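# Put blue spool on a free post, reseat frame

## Task

Set the blue spool upright and centred on a post that has nothing on it, and return the frame so it sits on its rests. Both results must hold by themselves at the end, with no robot supporting them. Then open the grippers and move the arms away.

## Robot and tools

ROBOTS. Three identical i2rt Big YAM arms, named arm1, arm2 and arm3. Each has six revolute joints, a two-finger gripper and a wrist camera. With joints 1 and 6 at zero and the hand level and pointing ahead, the wrist camera rides on top of the hand and looks toward the fingertips. The hand reaches roughly 1.0 m out from the joint 1 axis. Two fixed room cameras, cam_high and cam_low, also give views. Each joint moves at its own speed, so the hand can travel a wide, curved path between two postures.

FRAMES. There is one shared scene frame with its origin on the floor and +z upward. The point called hand lies midway between the fingertips. Its z axis runs along the fingers and its y axis is the direction in which the fingers open and close. Each robot's foot pose is real but never printed. No tool takes hand poses; all motion is commanded in joint space.

execute_actions. Argument "actions" is a list holding one action or none. An empty list moves nothing and just returns states and images. One action is an object keyed by arm name ("arm1", "arm2", "arm3"). Each arm present gets a "joints" object of absolute targets, not offsets, by joint name. The ranges and the tolerance that counts as reached are:
joint1_rad -2.879 to 2.879 (±0.045): turns the arm about its foot; positive is counter-clockwise seen from above; 0 points the arm the way its foot faces.
joint2_rad 0 to 3.141 (±0.14): shoulder; 0 has the upper arm pointing back about level, increasing lifts it up and then forward.
joint3_rad 0 to 3.019 (±0.09): elbow; 0 is fully folded, increasing opens it.
joint4_rad -1.692 to 1.57 (±0.055): hand pitch; positive tilts the fingers up.
joint5_rad -1.57 to 1.57 (±0.03): hand sideways swing; positive goes to the arm's right.
joint6_rad -2.094 to 2.094 (±0.035): hand roll; positive is clockwise viewed from behind the hand.
gripper_m 0 to 0.093 (±0.003): gap between fingertips in metres; each pad pushes at most about 50 to 62 N, less on some grippers.
All motions in the action begin at once and may finish at different times; an action lasts at most 15 s. A joint or arm you leave out may still be driving toward an earlier target, which joint_status will not show. Any unknown key or out-of-range number rejects the whole call and nothing moves. Optional "cameras" lists which images to return from arm1_cam_wrist, arm2_cam_wrist, arm3_cam_wrist, cam_high, cam_low or "all" (omitted or null also means all, [] means none); an unknown name rejects the call. The "pictures" line gives the image order.

wait: "seconds" from 0 to 10. Commands nothing new; the scene keeps running and the same state and images come back.

zoom_image: "camera" and "region" [x0, y0, x1, y1] in pixels of that camera's latest full image, top-left is (0, 0), at most 504 by 504 pixels.

read_manual: optional "section", only "licences"; returns licence text and moves nothing.

finished_scene: "scene" is the current scene's number. It ends that scene for good after the last command has been held, and its result says whether the goal was met and gives the next task. Only call it once everything rests stably with the arms released and clear. If you resume from a summary, first send an empty execute_actions to learn the scene number and task.

RESULT LINES. joint_positions reports the current joint values. joint_status tells how each commanded motion ended: reached; "off_target" (stopped short, may still push); "contact_stop" or "time_out" (old target dropped, joint holds where it stopped). After time_out a joint may keep a target no further than 0.375, 0.375, 0.113, 0.225, 0.075, 0.3 rad (joints 1 to 6) from where it sits and keep pushing, moving there if the way frees up; to relieve it, command its reported position. "joint command not followed", usually with a "cause:" line, means a built-in collision check blocked that arm's joint targets (a gripper target still runs); blocked joints read "not_followed" and the arm may retry them on later actions until valid targets are sent. Calls without an action never show this line. on_its_own lists what the call did not command; "held at" is the held target, not the actual position. MOTOR HOT appears from 85 °C; at 100 °C an OVER-TEMPERATURE FAULT drops that arm until it cools, and unmet keys then read "limit_stop_at_motor_heat", so resend those targets.

CAUTIONS. The arms do not stop on touching things and can push hard; sustained pushing or holding a load heats motors, including while you think. A loaded joint slowly sags. Tiny target changes may produce no motion. Squeezing two robots hard together fails the task and ends the run; heavy hits may too. The collision check can react late and ignores fingers, gripper housings and wrist cameras between arms, and no line reports robot contact (objects touching robots do not count). Arms do not wait for each other. Never knock anything off the work area or to the floor; avoid drops, slips and slams. A loose object may occasionally get a brief push from outside, so check the final result with the cameras. While you think, robots hold the last command.

Each tool is called after ">>>" as name(argument=value, ...) on one line, values as JSON.

## Session

I'll start by looking at the current state.

>>> execute_actions(actions=[])

Scene clock: 0.00 s.
Motor temperatures (°C, as the motors report them): arm1=[25 26 28 27 27 27] | arm2=[25 25 27 25 26 27] | arm3=[26 24 28 27 27 25]
arm1.joint_positions: joint1_rad=-0.209 joint2_rad=+0.549 joint3_rad=+1.413 joint4_rad=-1.199 joint5_rad=+0.108 joint6_rad=+0.055 gripper_m=+0.095
arm1.joint_status: not commanded
arm1.hand: x=+1.2379 y=+0.0731 z=+1.4322 quat_wxyz=(-0.101, +0.804, -0.155, -0.565) (m; scene frame)
arm2.joint_positions: joint1_rad=+0.428 joint2_rad=+0.634 joint3_rad=+1.457 joint4_rad=-1.287 joint5_rad=-0.043 joint6_rad=-0.226 gripper_m=+0.094
arm2.joint_status: not commanded
arm2.hand: x=-0.5215 y=+1.1358 z=+1.3887 quat_wxyz=(-0.489, -0.139, -0.839, +0.195) (m; scene frame)
arm3.joint_positions: joint1_rad=-0.019 joint2_rad=+0.447 joint3_rad=+1.331 joint4_rad=-1.269 joint5_rad=+0.187 joint6_rad=-0.475 gripper_m=+0.094
arm3.joint_status: not commanded
arm3.hand: x=-0.6123 y=-1.1100 z=+1.3691 quat_wxyz=(-0.551, +0.544, -0.626, -0.088) (m; scene frame)
pictures: arm1_cam_wrist, arm2_cam_wrist, arm3_cam_wrist, cam_high, cam_low
Images, in order (width x height): arm1_cam_wrist 504x504, arm2_cam_wrist 504x504, arm3_cam_wrist 504x504, cam_high 672x504, cam_low 672x504.

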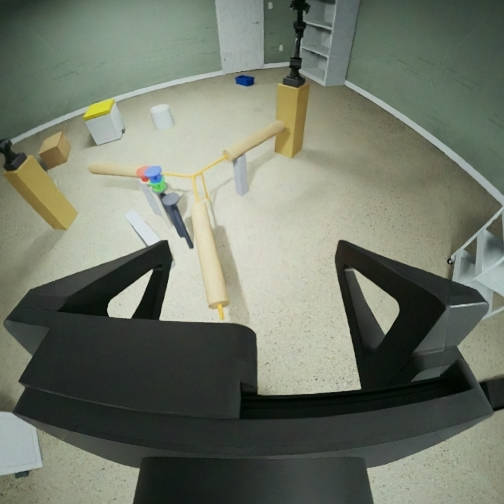

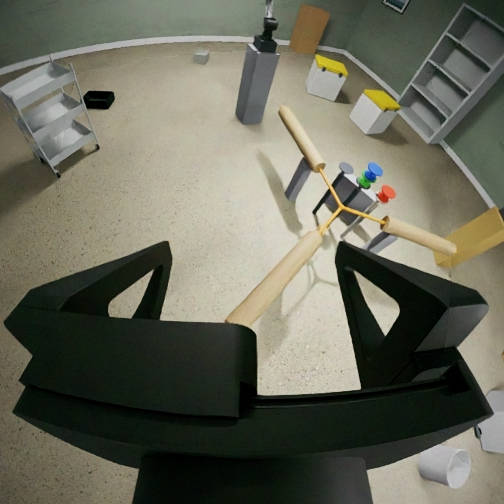

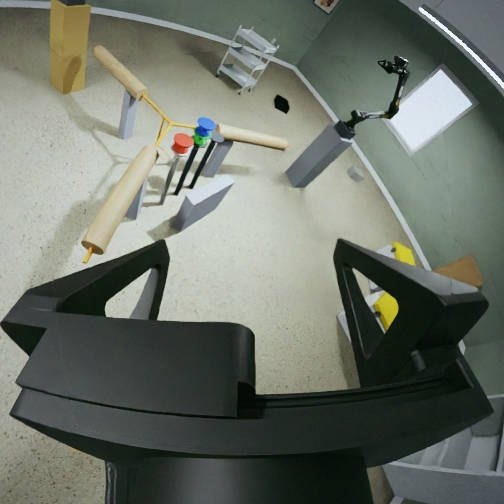

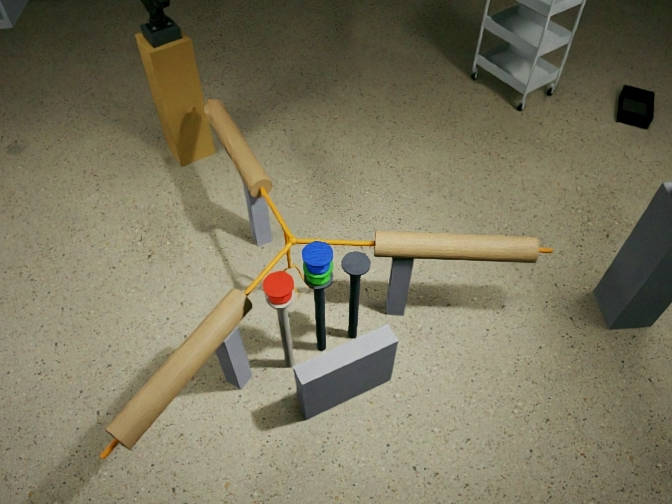

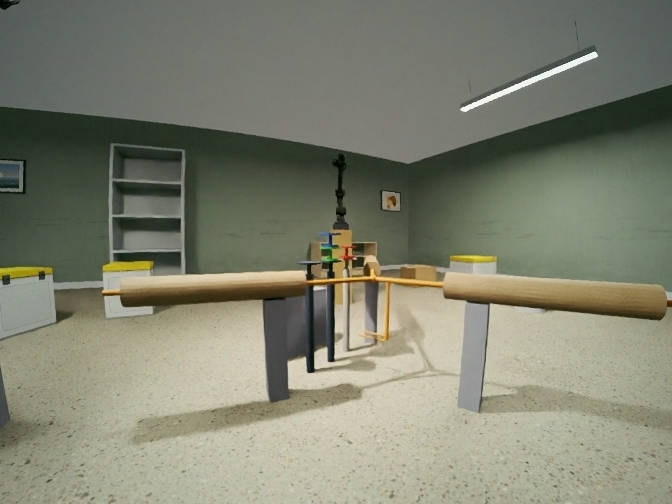

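>>> zoom_image(camera="cam_high", region=[200, 170, 440, 410])

>>> zoom_image(camera="cam_low", region=[250, 210, 450, 410])

Region (200, 170, 440, 410) of cam_high's 672x504 image, scaled by 2.100, with more detail than that image has.

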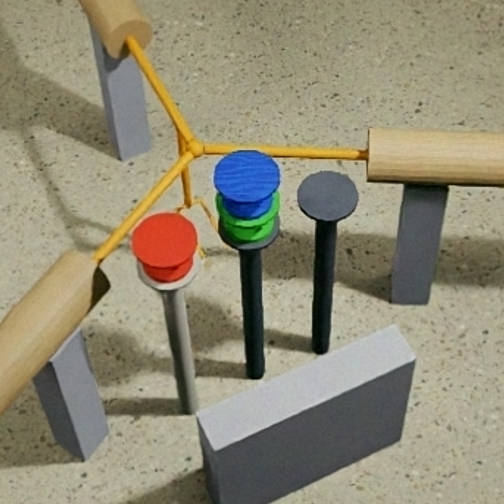

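Region (250, 210, 450, 410) of cam_low's 672x504 image, scaled by 2.520, with more detail than that image has.

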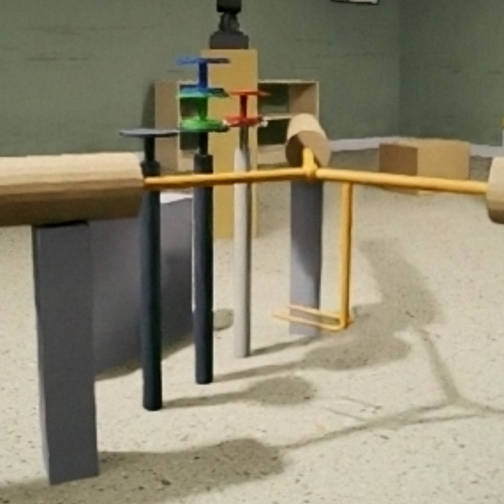

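>>> zoom_image(camera="arm1_cam_wrist", region=[80, 110, 320, 350])

>>> zoom_image(camera="arm3_cam_wrist", region=[60, 40, 300, 280])

>>> zoom_image(camera="arm2_cam_wrist", region=[220, 90, 470, 340])

Region (80, 110, 320, 350) of arm1_cam_wrist's 504x504 image, scaled by 2.100, with more detail than that image has.

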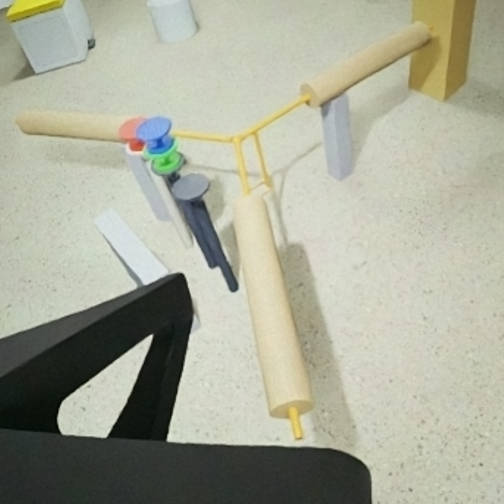

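Region (60, 40, 300, 280) of arm3_cam_wrist's 504x504 image, scaled by 2.100, with more detail than that image has.

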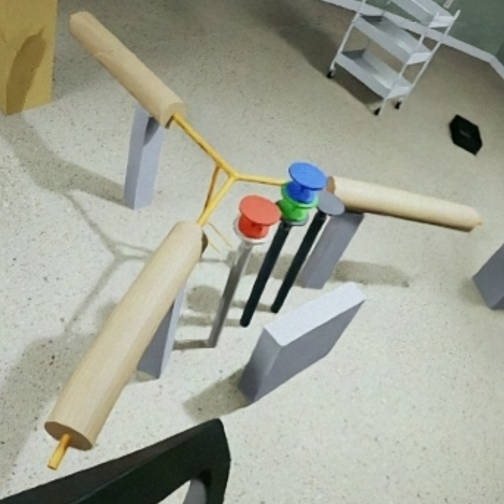

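Region (220, 90, 470, 340) of arm2_cam_wrist's 504x504 image, scaled by 2.016, with more detail than that image has.

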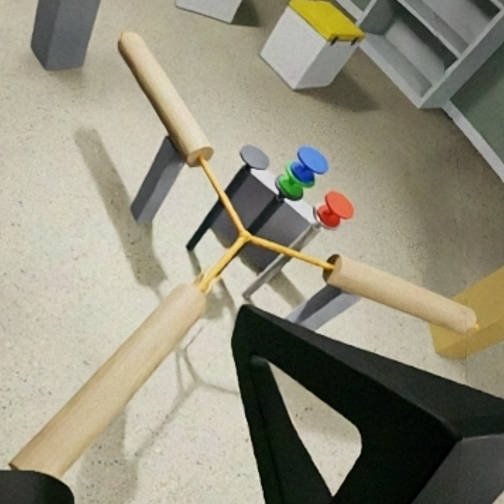

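>>> execute_actions(actions=[{"arm1": {"joints": {"joint1_rad": 0.044, "joint2_rad": 1.939, "joint3_rad": 0.976, "joint4_rad": -0.608, "joint5_rad": 0.0, "joint6_rad": 0.0, "gripper_m": 0.093}}, "arm2": {"joints": {"joint1_rad": -0.032, "joint2_rad": 1.939, "joint3_rad": 0.976, "joint4_rad": -0.608, "joint5_rad": 0.0, "joint6_rad": 0.0, "gripper_m": 0.093}}, "arm3": {"joints": {"joint1_rad": -0.049, "joint2_rad": 1.939, "joint3_rad": 0.976, "joint4_rad": -0.608, "joint5_rad": 0.0, "joint6_rad": 0.0, "gripper_m": 0.093}}}])

Scene clock: 121.83 s.
Motor temperatures (°C, as the motors report them): arm1=[25 26 37 27 27 27] | arm2=[25 25 34 25 26 27] | arm3=[26 25 34 27 27 25]
arm1.joint_positions: joint1_rad=+0.041 joint2_rad=+1.938 joint3_rad=+0.978 joint4_rad=-0.623 joint5_rad=+0.002 joint6_rad=+0.008 gripper_m=+0.093
arm1.joint_status: all done
arm1.hand: x=+1.0142 y=+0.0015 z=+0.7333 quat_wxyz=(+0.000, +1.000, -0.005, +0.014) (m; scene frame)
arm2.joint_positions: joint1_rad=-0.036 joint2_rad=+1.943 joint3_rad=+0.971 joint4_rad=-0.618 joint5_rad=-0.003 joint6_rad=-0.009 gripper_m=+0.093
arm2.joint_status: all done
arm2.hand: x=-0.5100 y=+0.8790 z=+0.7083 quat_wxyz=(+0.007, -0.497, -0.868, -0.001) (m; scene frame)
arm3.joint_positions: joint1_rad=-0.039 joint2_rad=+1.937 joint3_rad=+0.979 joint4_rad=-0.619 joint5_rad=+0.002 joint6_rad=-0.011 gripper_m=+0.093
arm3.joint_status: all done
arm3.hand: x=-0.5091 y=-0.8748 z=+0.7086 quat_wxyz=(+0.005, +0.510, -0.860, +0.006) (m; scene frame)
pictures: arm1_cam_wrist, arm2_cam_wrist, arm3_cam_wrist, cam_high, cam_low
Images, in order (width x height): arm1_cam_wrist 504x504, arm2_cam_wrist 504x504, arm3_cam_wrist 504x504, cam_high 672x504, cam_low 672x504.

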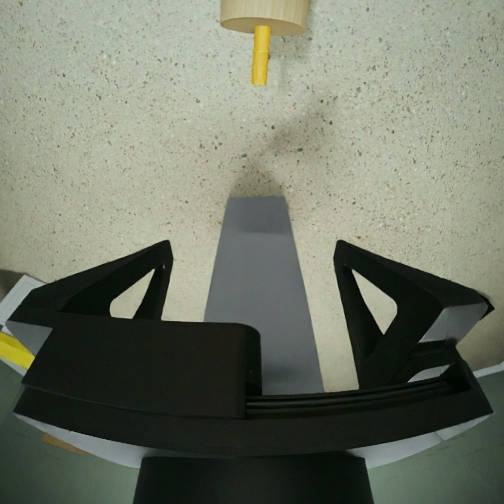

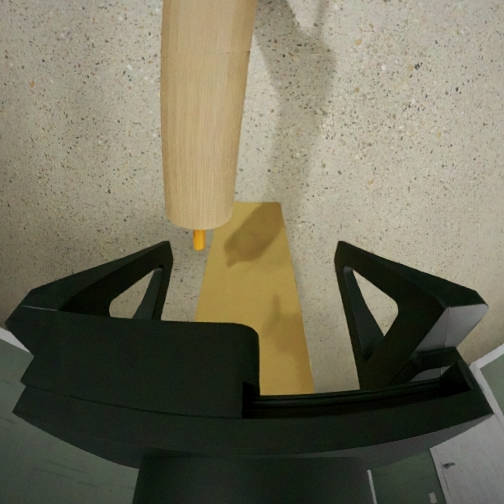

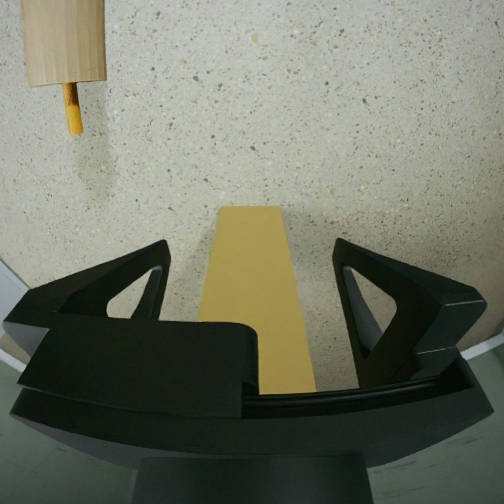

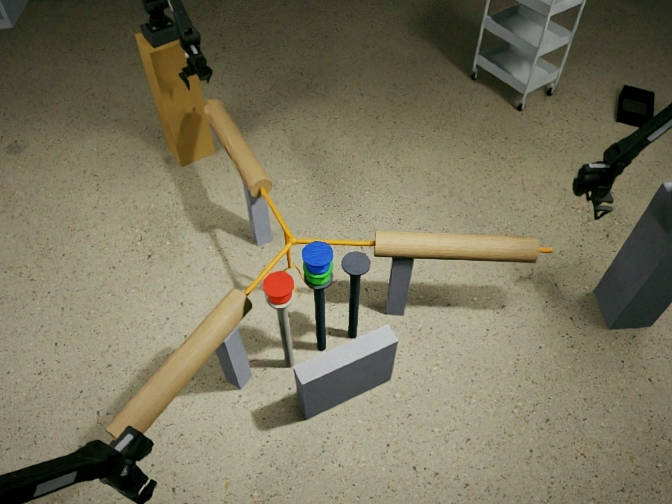

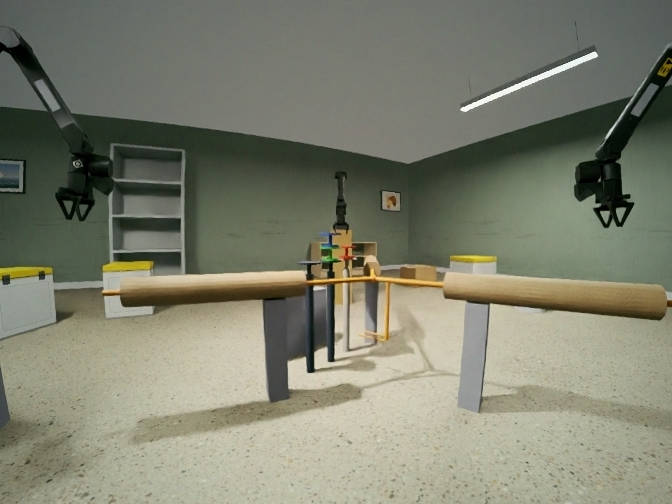

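>>> execute_actions(actions=[{"arm1": {"joints": {"joint1_rad": 0.026, "joint2_rad": 2.350, "joint3_rad": 1.370, "joint4_rad": -0.565, "joint5_rad": 0.0, "joint6_rad": 0.096}}, "arm2": {"joints": {"joint1_rad": 0.217, "joint2_rad": 2.064, "joint3_rad": 0.652, "joint4_rad": -0.150, "joint5_rad": 0.0, "joint6_rad": 0.358}}, "arm3": {"joints": {"joint1_rad": 0.434, "joint2_rad": 2.378, "joint3_rad": 1.537, "joint4_rad": -0.720, "joint5_rad": 0.0, "joint6_rad": 0.594}}}])

Scene clock: 173.20 s.
Motor temperatures (°C, as the motors report them): arm1=[25 30 34 27 27 27] | arm2=[25 28 32 25 26 27] | arm3=[26 28 32 27 27 25]
arm1.joint_positions: joint1_rad=+0.032 joint2_rad=+2.349 joint3_rad=+1.338 joint4_rad=-0.573 joint5_rad=+0.002 joint6_rad=+0.088 gripper_m=+0.093
arm1.joint_status: all done
arm1.hand: x=+0.9183 y=+0.0061 z=+0.6137 quat_wxyz=(+0.000, +0.999, -0.050, +0.015) (m; scene frame)
arm2.joint_positions: joint1_rad=+0.225 joint2_rad=+2.072 joint3_rad=+0.647 joint4_rad=-0.160 joint5_rad=-0.001 joint6_rad=+0.348 gripper_m=+0.093
arm2.joint_status: all done
arm2.hand: x=-0.5040 y=+1.0304 z=+0.6158 quat_wxyz=(+0.007, -0.538, -0.843, +0.003) (m; scene frame)
arm3.joint_positions: joint1_rad=+0.432 joint2_rad=+2.372 joint3_rad=+1.511 joint4_rad=-0.710 joint5_rad=-0.001 joint6_rad=+0.582 gripper_m=+0.093
arm3.joint_status: all done
arm3.hand: x=-0.7001 y=-0.6681 z=+0.6153 quat_wxyz=(+0.003, +0.456, -0.890, +0.003) (m; scene frame)
pictures: arm1_cam_wrist, arm2_cam_wrist, arm3_cam_wrist, cam_high, cam_low
Images, in order (width x height): arm1_cam_wrist 504x504, arm2_cam_wrist 504x504, arm3_cam_wrist 504x504, cam_high 672x504, cam_low 672x504.

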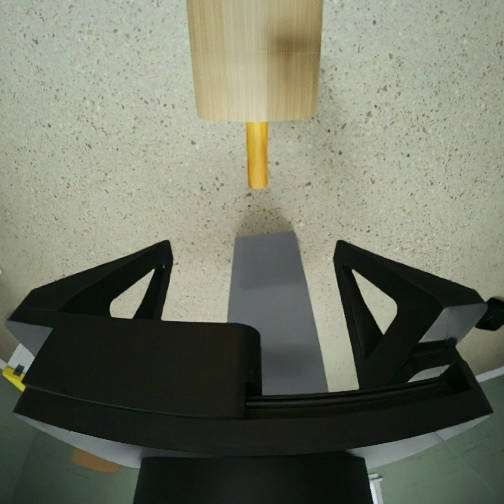

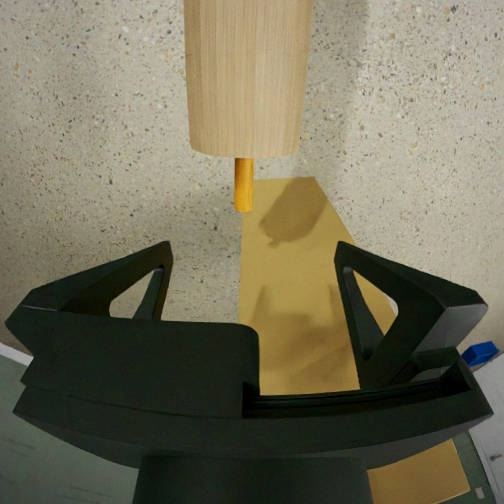

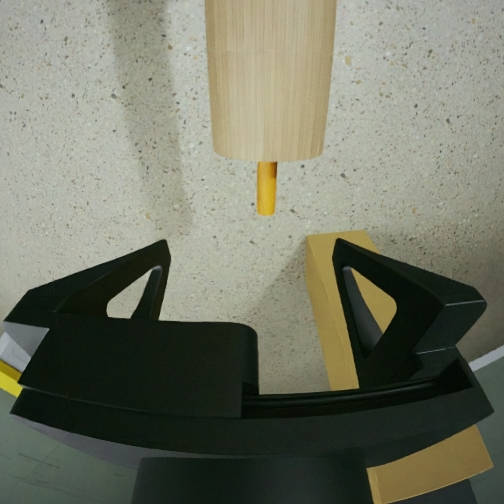

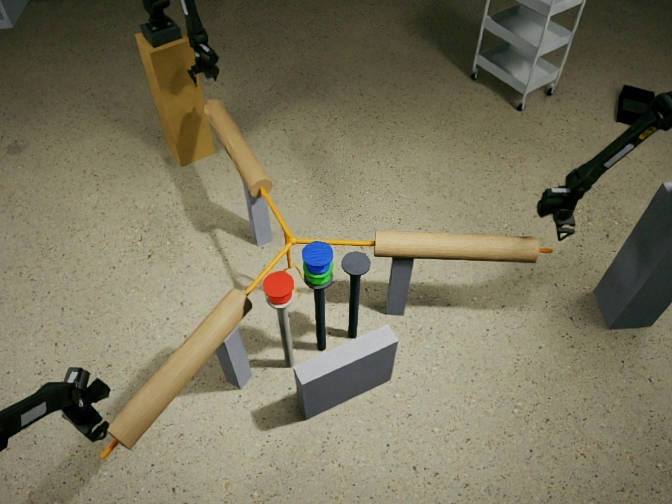

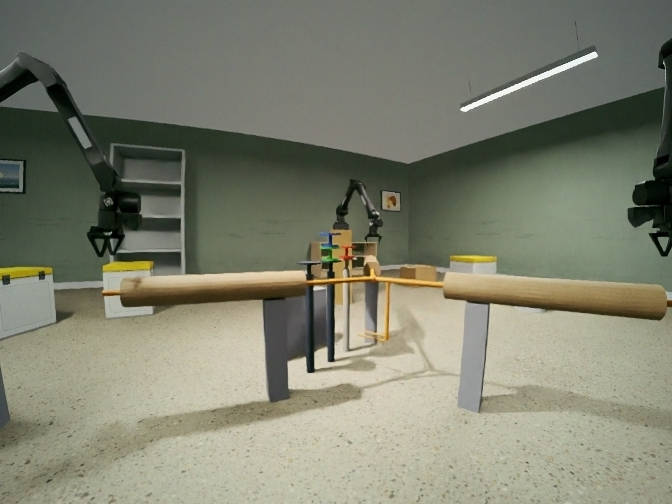

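>>> zoom_image(camera="cam_low", region=[60, 190, 200, 330])

>>> zoom_image(camera="cam_high", region=[480, 170, 620, 310])

>>> zoom_image(camera="cam_high", region=[40, 350, 190, 500])

Region (60, 190, 200, 330) of cam_low's 672x504 image, scaled by 3.600, with more detail than that image has.

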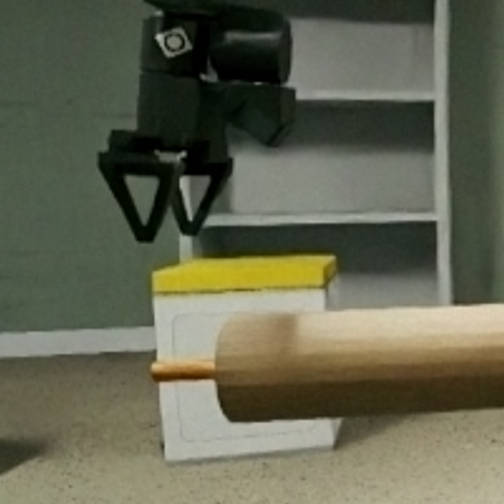

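Region (480, 170, 620, 310) of cam_high's 672x504 image, scaled by 3.600, with more detail than that image has.

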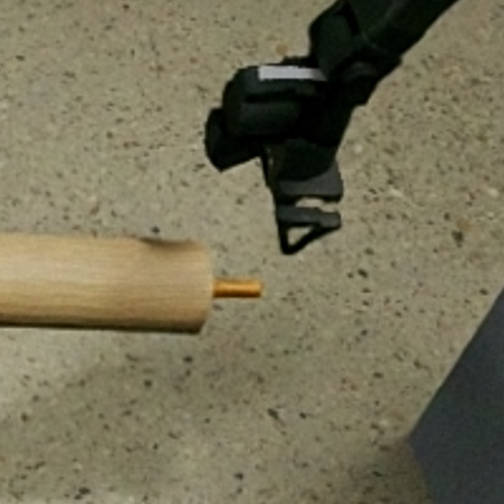

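Region (40, 350, 190, 500) of cam_high's 672x504 image, scaled by 3.360, with more detail than that image has.

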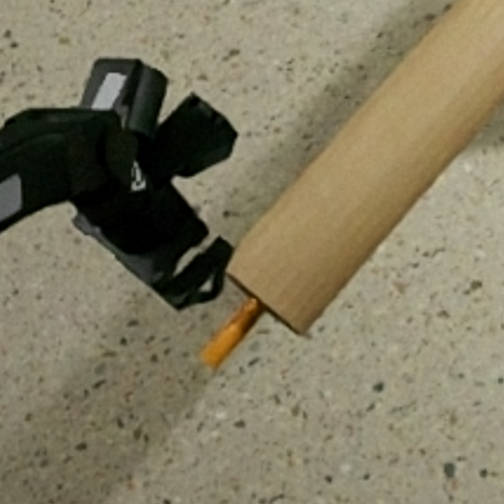

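>>> execute_actions(actions=[{"arm1": {"joints": {"joint1_rad": 0.022, "joint2_rad": 2.517, "joint3_rad": 1.480, "joint4_rad": -0.497, "joint6_rad": 0.10}}, "arm2": {"joints": {"joint1_rad": 0.250, "joint2_rad": 2.296, "joint3_rad": 0.752, "joint4_rad": -0.003, "joint6_rad": 0.407}}, "arm3": {"joints": {"joint1_rad": 0.410, "joint2_rad": 2.518, "joint3_rad": 1.589, "joint4_rad": -0.608, "joint6_rad": 0.58}}}], cameras=[])

>>> execute_actions(actions=[{"arm1": {"joints": {"joint2_rad": 2.684, "joint3_rad": 1.596, "joint4_rad": -0.428}}, "arm2": {"joints": {"joint2_rad": 2.524, "joint3_rad": 0.840, "joint4_rad": 0.146}}, "arm3": {"joints": {"joint2_rad": 2.660, "joint3_rad": 1.642, "joint4_rad": -0.514}}}])

Scene clock: 246.53 s.
Motor temperatures (°C, as the motors report them): arm1=[25 34 36 27 27 27] | arm2=[25 28 30 25 26 27] | arm3=[26 33 35 27 27 25]
arm1.joint_positions: joint1_rad=+0.030 joint2_rad=+2.515 joint3_rad=+1.470 joint4_rad=-0.504 joint5_rad=+0.002 joint6_rad=+0.092 gripper_m=+0.093
arm1.joint_status: all done
arm1.hand: x=+0.8894 y=+0.0078 z=+0.5516 quat_wxyz=(+0.000, +0.999, -0.053, -0.003) (m; scene frame)
arm2.joint_positions: joint1_rad=+0.243 joint2_rad=+2.301 joint3_rad=+0.749 joint4_rad=-0.010 joint5_rad=-0.001 joint6_rad=+0.398 gripper_m=+0.093
arm2.joint_status: all done
arm2.hand: x=-0.4869 y=+1.0208 z=+0.5490 quat_wxyz=(-0.004, -0.551, -0.834, +0.005) (m; scene frame)
arm3.joint_positions: joint1_rad=+0.418 joint2_rad=+2.519 joint3_rad=+1.575 joint4_rad=-0.618 joint5_rad=-0.001 joint6_rad=+0.583 gripper_m=+0.093
arm3.joint_status: all done
arm3.hand: x=-0.6918 y=-0.6638 z=+0.5467 quat_wxyz=(+0.001, +0.450, -0.893, +0.000) (m; scene frame)
pictures: none
No camera images: the call's "cameras" was empty. Leave "cameras" out to get every camera's image.

Scene clock: 247.40 s.
Motor temperatures (°C, as the motors report them): arm1=[25 34 36 27 27 27] | arm2=[25 28 30 25 26 27] | arm3=[26 33 35 27 27 25]
arm1.joint_positions: joint1_rad=+0.023 joint2_rad=+2.620 joint3_rad=+1.580 joint4_rad=-0.441 joint5_rad=+0.009 joint6_rad=+0.097 gripper_m=+0.093
arm1.joint_status: all done
arm1.hand: x=+0.8560 y=+0.0133 z=+0.5156 quat_wxyz=(-0.002, +0.998, -0.059, -0.037) (m; scene frame)
arm2.joint_positions: joint1_rad=+0.250 joint2_rad=+2.395 joint3_rad=+0.827 joint4_rad=+0.115 joint5_rad=+0.030 joint6_rad=+0.401 gripper_m=+0.093
arm2.joint_status: all done
arm2.hand: x=-0.4591 y=+0.9893 z=+0.5214 quat_wxyz=(-0.055, -0.550, -0.833, +0.030) (m; scene frame)
arm3.joint_positions: joint1_rad=+0.419 joint2_rad=+2.564 joint3_rad=+1.622 joint4_rad=-0.547 joint5_rad=+0.007 joint6_rad=+0.594 gripper_m=+0.093
arm3.joint_status: all done
arm3.hand: x=-0.6891 y=-0.6385 z=+0.5317 quat_wxyz=(-0.021, +0.444, -0.895, -0.030) (m; scene frame)
pictures: arm1_cam_wrist, arm2_cam_wrist, arm3_cam_wrist, cam_high, cam_low
Images, in order (width x height): arm1_cam_wrist 504x504, arm2_cam_wrist 504x504, arm3_cam_wrist 504x504, cam_high 672x504, cam_low 672x504.

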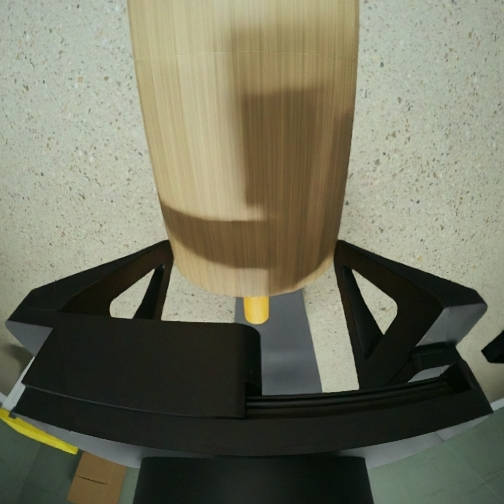

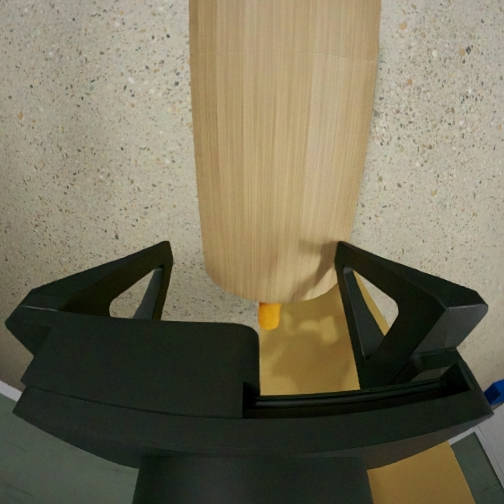

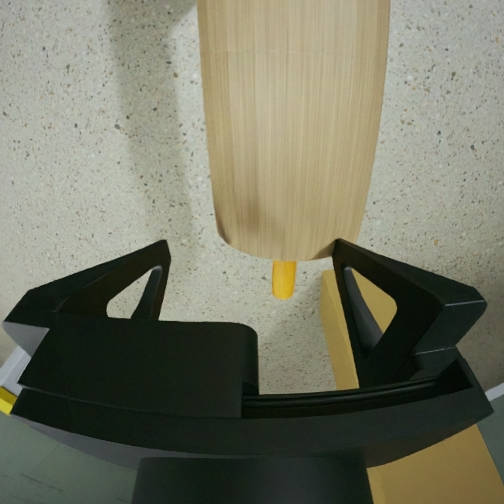

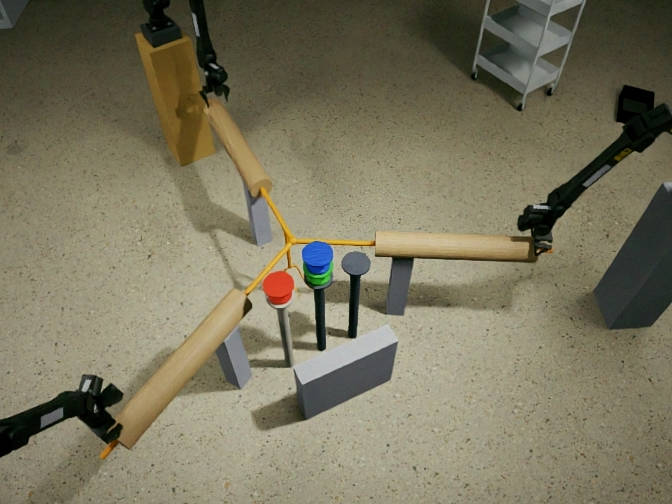

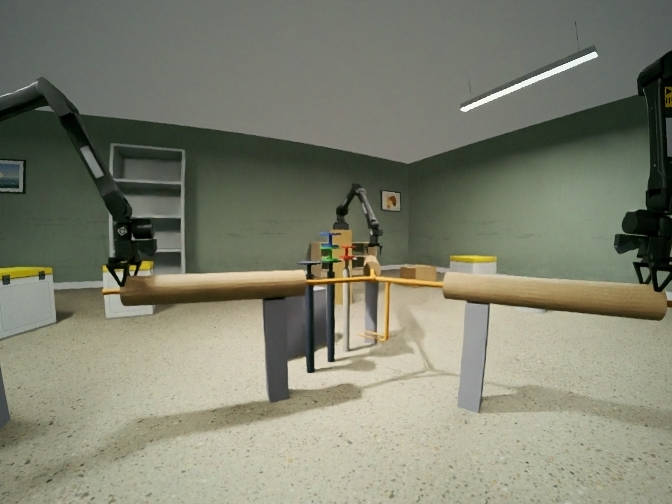

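>>> execute_actions(actions=[{"arm1": {"joints": {"joint2_rad": 2.517}}, "arm2": {"joints": {"joint2_rad": 2.296}}, "arm3": {"joints": {"joint2_rad": 2.480}}}], cameras=[])

>>> execute_actions(actions=[{"arm1": {"joints": {"joint3_rad": 1.440, "joint4_rad": -0.497, "joint5_rad": 0.0}}, "arm2": {"joints": {"joint3_rad": 0.715, "joint4_rad": -0.003, "joint5_rad": 0.0}}, "arm3": {"joints": {"joint3_rad": 1.520, "joint4_rad": -0.608, "joint5_rad": 0.0}}}])

Scene clock: 254.90 s.
Motor temperatures (°C, as the motors report them): arm1=[25 34 35 27 27 27] | arm2=[25 27 30 25 26 27] | arm3=[26 32 35 27 27 25]
arm1.joint_positions: joint1_rad=+0.023 joint2_rad=+2.512 joint3_rad=+1.580 joint4_rad=-0.441 joint5_rad=+0.003 joint6_rad=+0.097 gripper_m=+0.093
arm1.joint_status: all done
arm1.hand: x=+0.8104 y=+0.0133 z=+0.5794 quat_wxyz=(+0.003, +0.994, -0.058, -0.090) (m; scene frame)
arm2.joint_positions: joint1_rad=+0.250 joint2_rad=+2.290 joint3_rad=+0.839 joint4_rad=+0.139 joint5_rad=+0.005 joint6_rad=+0.403 gripper_m=+0.093
arm2.joint_status: all done
arm2.hand: x=-0.4158 y=+0.9543 z=+0.5636 quat_wxyz=(-0.127, -0.546, -0.828, +0.030) (m; scene frame)
arm3.joint_positions: joint1_rad=+0.419 joint2_rad=+2.464 joint3_rad=+1.622 joint4_rad=-0.523 joint5_rad=+0.002 joint6_rad=+0.592 gripper_m=+0.093
arm3.joint_status: all done
arm3.hand: x=-0.6875 y=-0.5948 z=+0.5944 quat_wxyz=(-0.049, +0.443, -0.891, -0.085) (m; scene frame)
pictures: none
No camera images: the call's "cameras" was empty. Leave "cameras" out to get every camera's image.

Scene clock: 256.10 s.
Motor temperatures (°C, as the motors report them): arm1=[25 34 35 27 27 27] | arm2=[25 27 30 25 26 27] | arm3=[26 32 34 27 27 25]
arm1.joint_positions: joint1_rad=+0.023 joint2_rad=+2.514 joint3_rad=+1.432 joint4_rad=-0.490 joint5_rad=+0.003 joint6_rad=+0.097 gripper_m=+0.093
arm1.joint_status: all done
arm1.hand: x=+0.9077 y=+0.0112 z=+0.5454 quat_wxyz=(-0.001, +0.998, -0.058, +0.009) (m; scene frame)
arm2.joint_positions: joint1_rad=+0.250 joint2_rad=+2.294 joint3_rad=+0.712 joint4_rad=+0.001 joint5_rad=+0.004 joint6_rad=+0.403 gripper_m=+0.093
arm2.joint_status: all done
arm2.hand: x=-0.4986 y=+1.0337 z=+0.5513 quat_wxyz=(+0.005, -0.551, -0.834, +0.006) (m; scene frame)
arm3.joint_positions: joint1_rad=+0.419 joint2_rad=+2.473 joint3_rad=+1.519 joint4_rad=-0.602 joint5_rad=+0.002 joint6_rad=+0.591 gripper_m=+0.093
arm3.joint_status: all done
arm3.hand: x=-0.6918 y=-0.6732 z=+0.5601 quat_wxyz=(-0.003, +0.446, -0.895, -0.002) (m; scene frame)
pictures: arm1_cam_wrist, arm2_cam_wrist, arm3_cam_wrist, cam_high, cam_low
Images, in order (width x height): arm1_cam_wrist 504x504, arm2_cam_wrist 504x504, arm3_cam_wrist 504x504, cam_high 672x504, cam_low 672x504.

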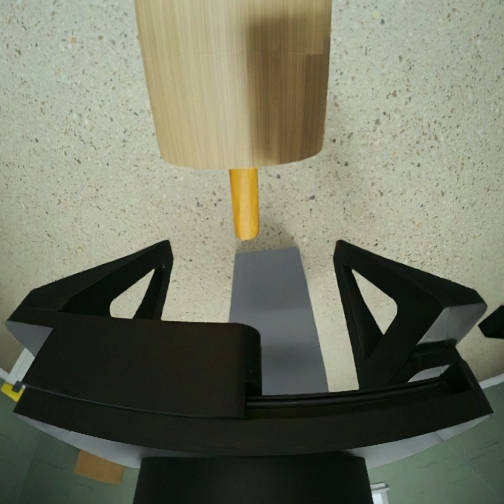

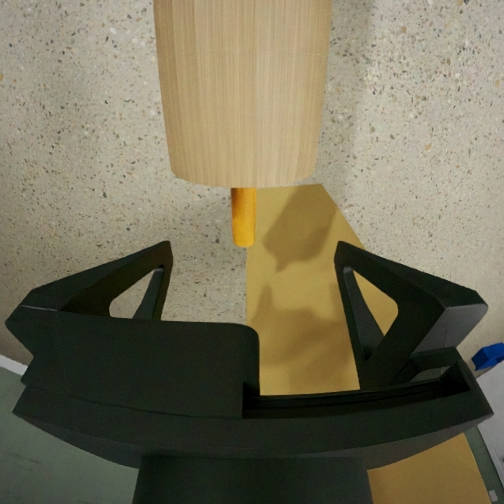

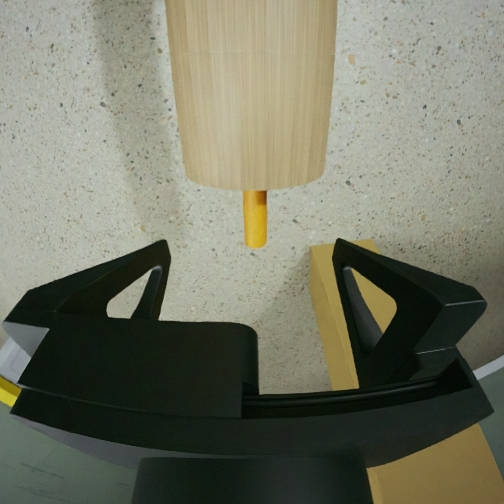

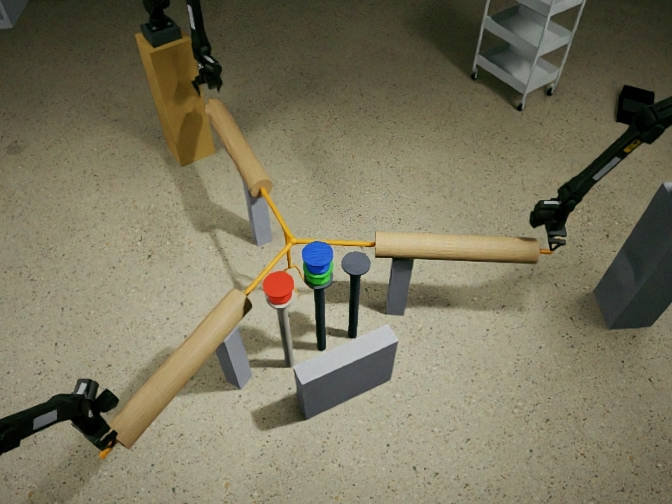

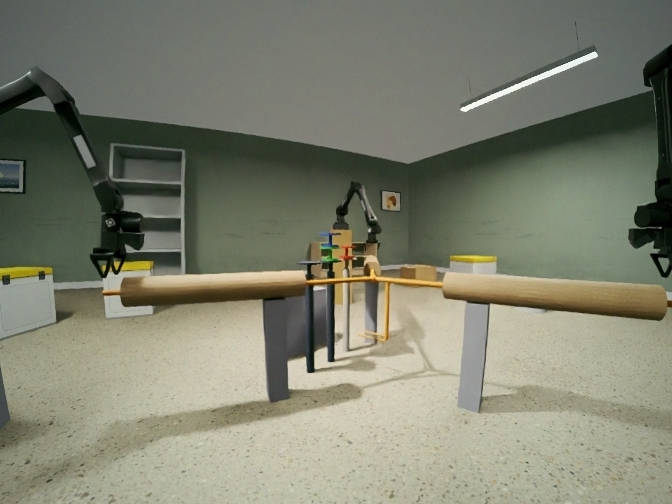

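>>> execute_actions(actions=[{"arm1": {"joints": {"joint1_rad": 0.040, "joint2_rad": 2.671}}, "arm2": {"joints": {"joint1_rad": 0.283, "joint2_rad": 2.530, "joint6_rad": 0.428}}, "arm3": {"joints": {"joint1_rad": 0.430, "joint2_rad": 2.650}}}], cameras=[])

>>> execute_actions(actions=[{"arm1": {"joints": {"joint3_rad": 1.534, "joint4_rad": -0.398}}, "arm2": {"joints": {"joint3_rad": 0.806, "joint4_rad": 0.169}}, "arm3": {"joints": {"joint3_rad": 1.606, "joint4_rad": -0.500}}}])

Scene clock: 287.00 s.
Motor temperatures (°C, as the motors report them): arm1=[25 36 34 27 27 27] | arm2=[25 28 30 25 26 27] | arm3=[26 34 33 27 27 25]
arm1.joint_positions: joint1_rad=+0.035 joint2_rad=+2.686 joint3_rad=+1.434 joint4_rad=-0.490 joint5_rad=+0.003 joint6_rad=+0.097 gripper_m=+0.093
arm1.joint_status: all done
arm1.hand: x=+0.9865 y=+0.0041 z=+0.4629 quat_wxyz=(-0.004, +0.994, -0.052, +0.094) (m; scene frame)
arm2.joint_positions: joint1_rad=+0.278 joint2_rad=+2.540 joint3_rad=+0.717 joint4_rad=+0.000 joint5_rad=+0.004 joint6_rad=+0.419 gripper_m=+0.093
arm2.joint_status: all done
arm2.hand: x=-0.5671 y=+1.1072 z=+0.4902 quat_wxyz=(+0.124, -0.542, -0.831, -0.013) (m; scene frame)
arm3.joint_positions: joint1_rad=+0.421 joint2_rad=+2.655 joint3_rad=+1.515 joint4_rad=-0.602 joint5_rad=+0.001 joint6_rad=+0.590 gripper_m=+0.093
arm3.joint_status: all done
arm3.hand: x=-0.6978 y=-0.7538 z=+0.4644 quat_wxyz=(+0.044, +0.446, -0.891, +0.078) (m; scene frame)
pictures: none
No camera images: the call's "cameras" was empty. Leave "cameras" out to get every camera's image.

Scene clock: 287.83 s.
Motor temperatures (°C, as the motors report them): arm1=[25 36 34 27 27 27] | arm2=[25 28 30 25 26 27] | arm3=[26 34 33 27 27 25]
arm1.joint_positions: joint1_rad=+0.035 joint2_rad=+2.679 joint3_rad=+1.525 joint4_rad=-0.407 joint5_rad=+0.002 joint6_rad=+0.097 gripper_m=+0.093
arm1.joint_status: all done
arm1.hand: x=+0.9082 y=+0.0048 z=+0.4741 quat_wxyz=(+0.000, +0.999, -0.053, +0.004) (m; scene frame)
arm2.joint_positions: joint1_rad=+0.278 joint2_rad=+2.530 joint3_rad=+0.814 joint4_rad=+0.160 joint5_rad=+0.004 joint6_rad=+0.419 gripper_m=+0.093
arm2.joint_status: all done
arm2.hand: x=-0.4907 y=+1.0379 z=+0.4779 quat_wxyz=(-0.007, -0.546, -0.838, +0.008) (m; scene frame)
arm3.joint_positions: joint1_rad=+0.421 joint2_rad=+2.644 joint3_rad=+1.593 joint4_rad=-0.507 joint5_rad=+0.001 joint6_rad=+0.590 gripper_m=+0.093
arm3.joint_status: all done
arm3.hand: x=-0.6939 y=-0.6800 z=+0.4798 quat_wxyz=(-0.001, +0.447, -0.894, -0.001) (m; scene frame)
pictures: arm1_cam_wrist, arm2_cam_wrist, arm3_cam_wrist, cam_high, cam_low
Images, in order (width x height): arm1_cam_wrist 504x504, arm2_cam_wrist 504x504, arm3_cam_wrist 504x504, cam_high 672x504, cam_low 672x504.

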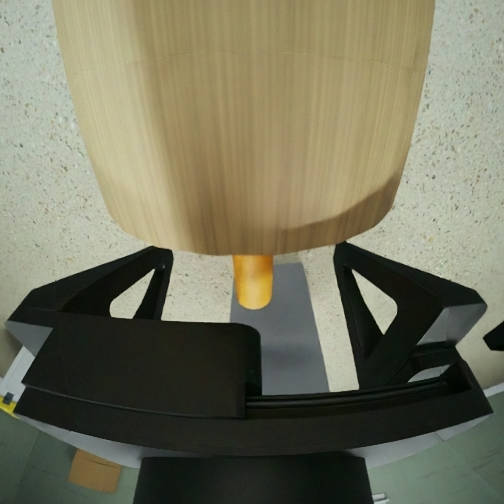

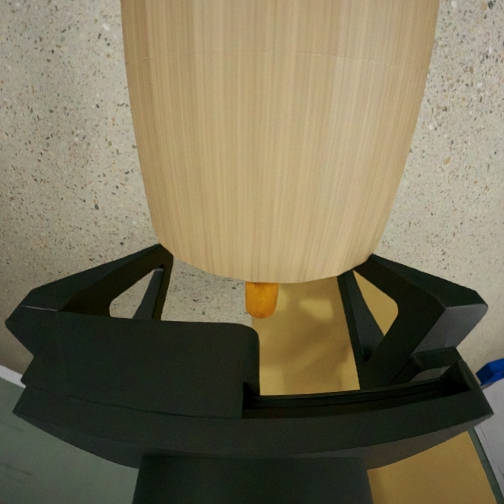

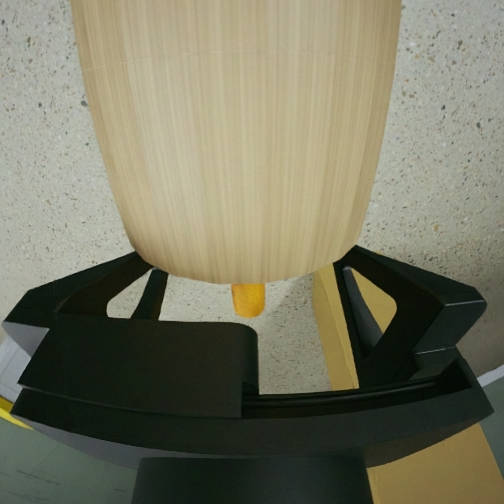

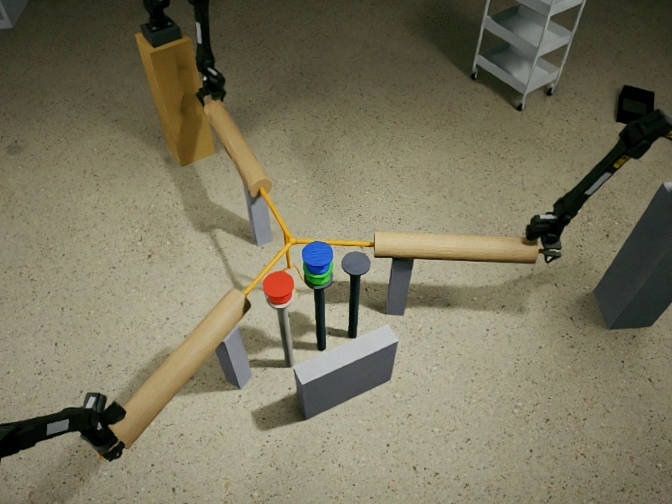

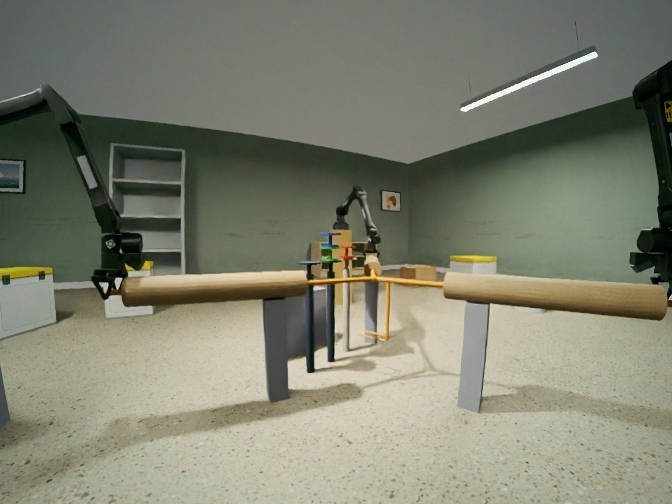

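>>> zoom_image(camera="cam_low", region=[70, 220, 190, 340])

>>> zoom_image(camera="cam_high", region=[60, 380, 170, 490])

>>> zoom_image(camera="cam_high", region=[170, 50, 270, 150])

>>> zoom_image(camera="cam_low", region=[572, 230, 672, 330])

Region (70, 220, 190, 340) of cam_low's 672x504 image, scaled by 4.200, with more detail than that image has.

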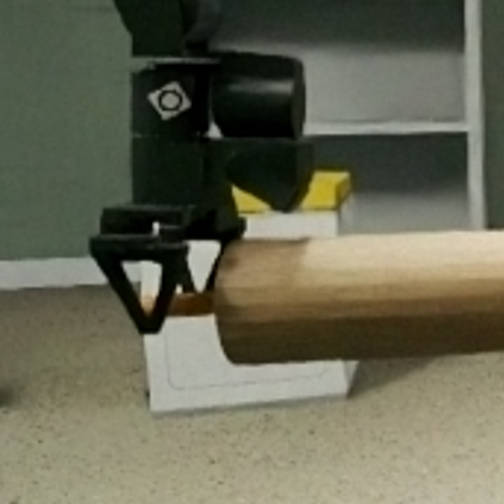

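Region (60, 380, 170, 490) of cam_high's 672x504 image, scaled by 4.582, with more detail than that image has.

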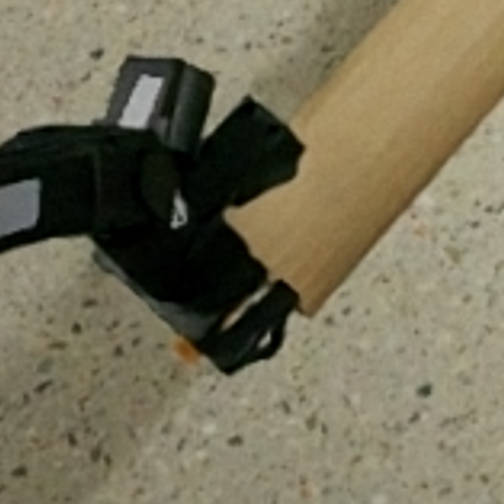

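Region (170, 50, 270, 150) of cam_high's 672x504 image, scaled by 5.040, with more detail than that image has.

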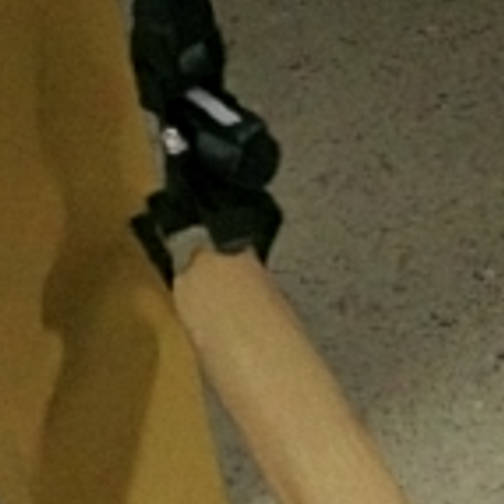

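Region (572, 230, 672, 330) of cam_low's 672x504 image, scaled by 5.040, with more detail than that image has.

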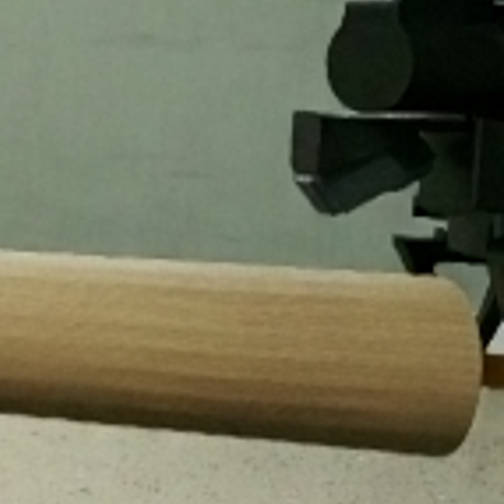

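>>> execute_actions(actions=[{"arm2": {"joints": {"joint1_rad": 0.291, "joint2_rad": 2.560, "joint3_rad": 0.795, "joint4_rad": 0.192}}, "arm3": {"joints": {"joint1_rad": 0.447, "joint2_rad": 2.658, "joint3_rad": 1.570, "joint4_rad": -0.470, "joint6_rad": 0.615}}}], cameras=["arm2_cam_wrist", "arm3_cam_wrist"])

Scene clock: 315.43 s.
Motor temperatures (°C, as the motors report them): arm1=[25 37 34 27 27 27] | arm2=[25 28 30 25 26 27] | arm3=[26 35 33 27 27 25]
arm1.joint_positions: joint1_rad=+0.035 joint2_rad=+2.679 joint3_rad=+1.525 joint4_rad=-0.407 joint5_rad=+0.002 joint6_rad=+0.097 gripper_m=+0.093
arm1.joint_status: not commanded
arm1.hand: x=+0.9082 y=+0.0048 z=+0.4741 quat_wxyz=(+0.000, +0.999, -0.053, +0.004) (m; scene frame)
arm2.joint_positions: joint1_rad=+0.282 joint2_rad=+2.550 joint3_rad=+0.803 joint4_rad=+0.181 joint5_rad=+0.004 joint6_rad=+0.419 gripper_m=+0.093
arm2.joint_status: all done
arm2.hand: x=-0.4981 y=+1.0461 z=+0.4729 quat_wxyz=(-0.003, -0.544, -0.839, +0.007) (m; scene frame)
arm3.joint_positions: joint1_rad=+0.440 joint2_rad=+2.644 joint3_rad=+1.577 joint4_rad=-0.483 joint5_rad=+0.001 joint6_rad=+0.603 gripper_m=+0.093
arm3.joint_status: all done
arm3.hand: x=-0.7052 y=-0.6824 z=+0.4770 quat_wxyz=(-0.003, +0.450, -0.893, -0.005) (m; scene frame)
pictures: arm2_cam_wrist, arm3_cam_wrist
Images, in order (width x height): arm2_cam_wrist 504x504, arm3_cam_wrist 504x504.

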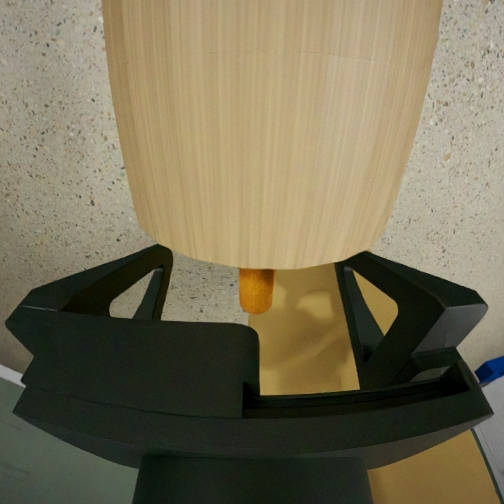

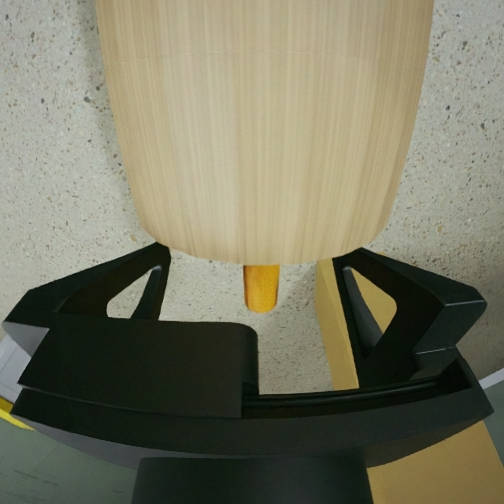

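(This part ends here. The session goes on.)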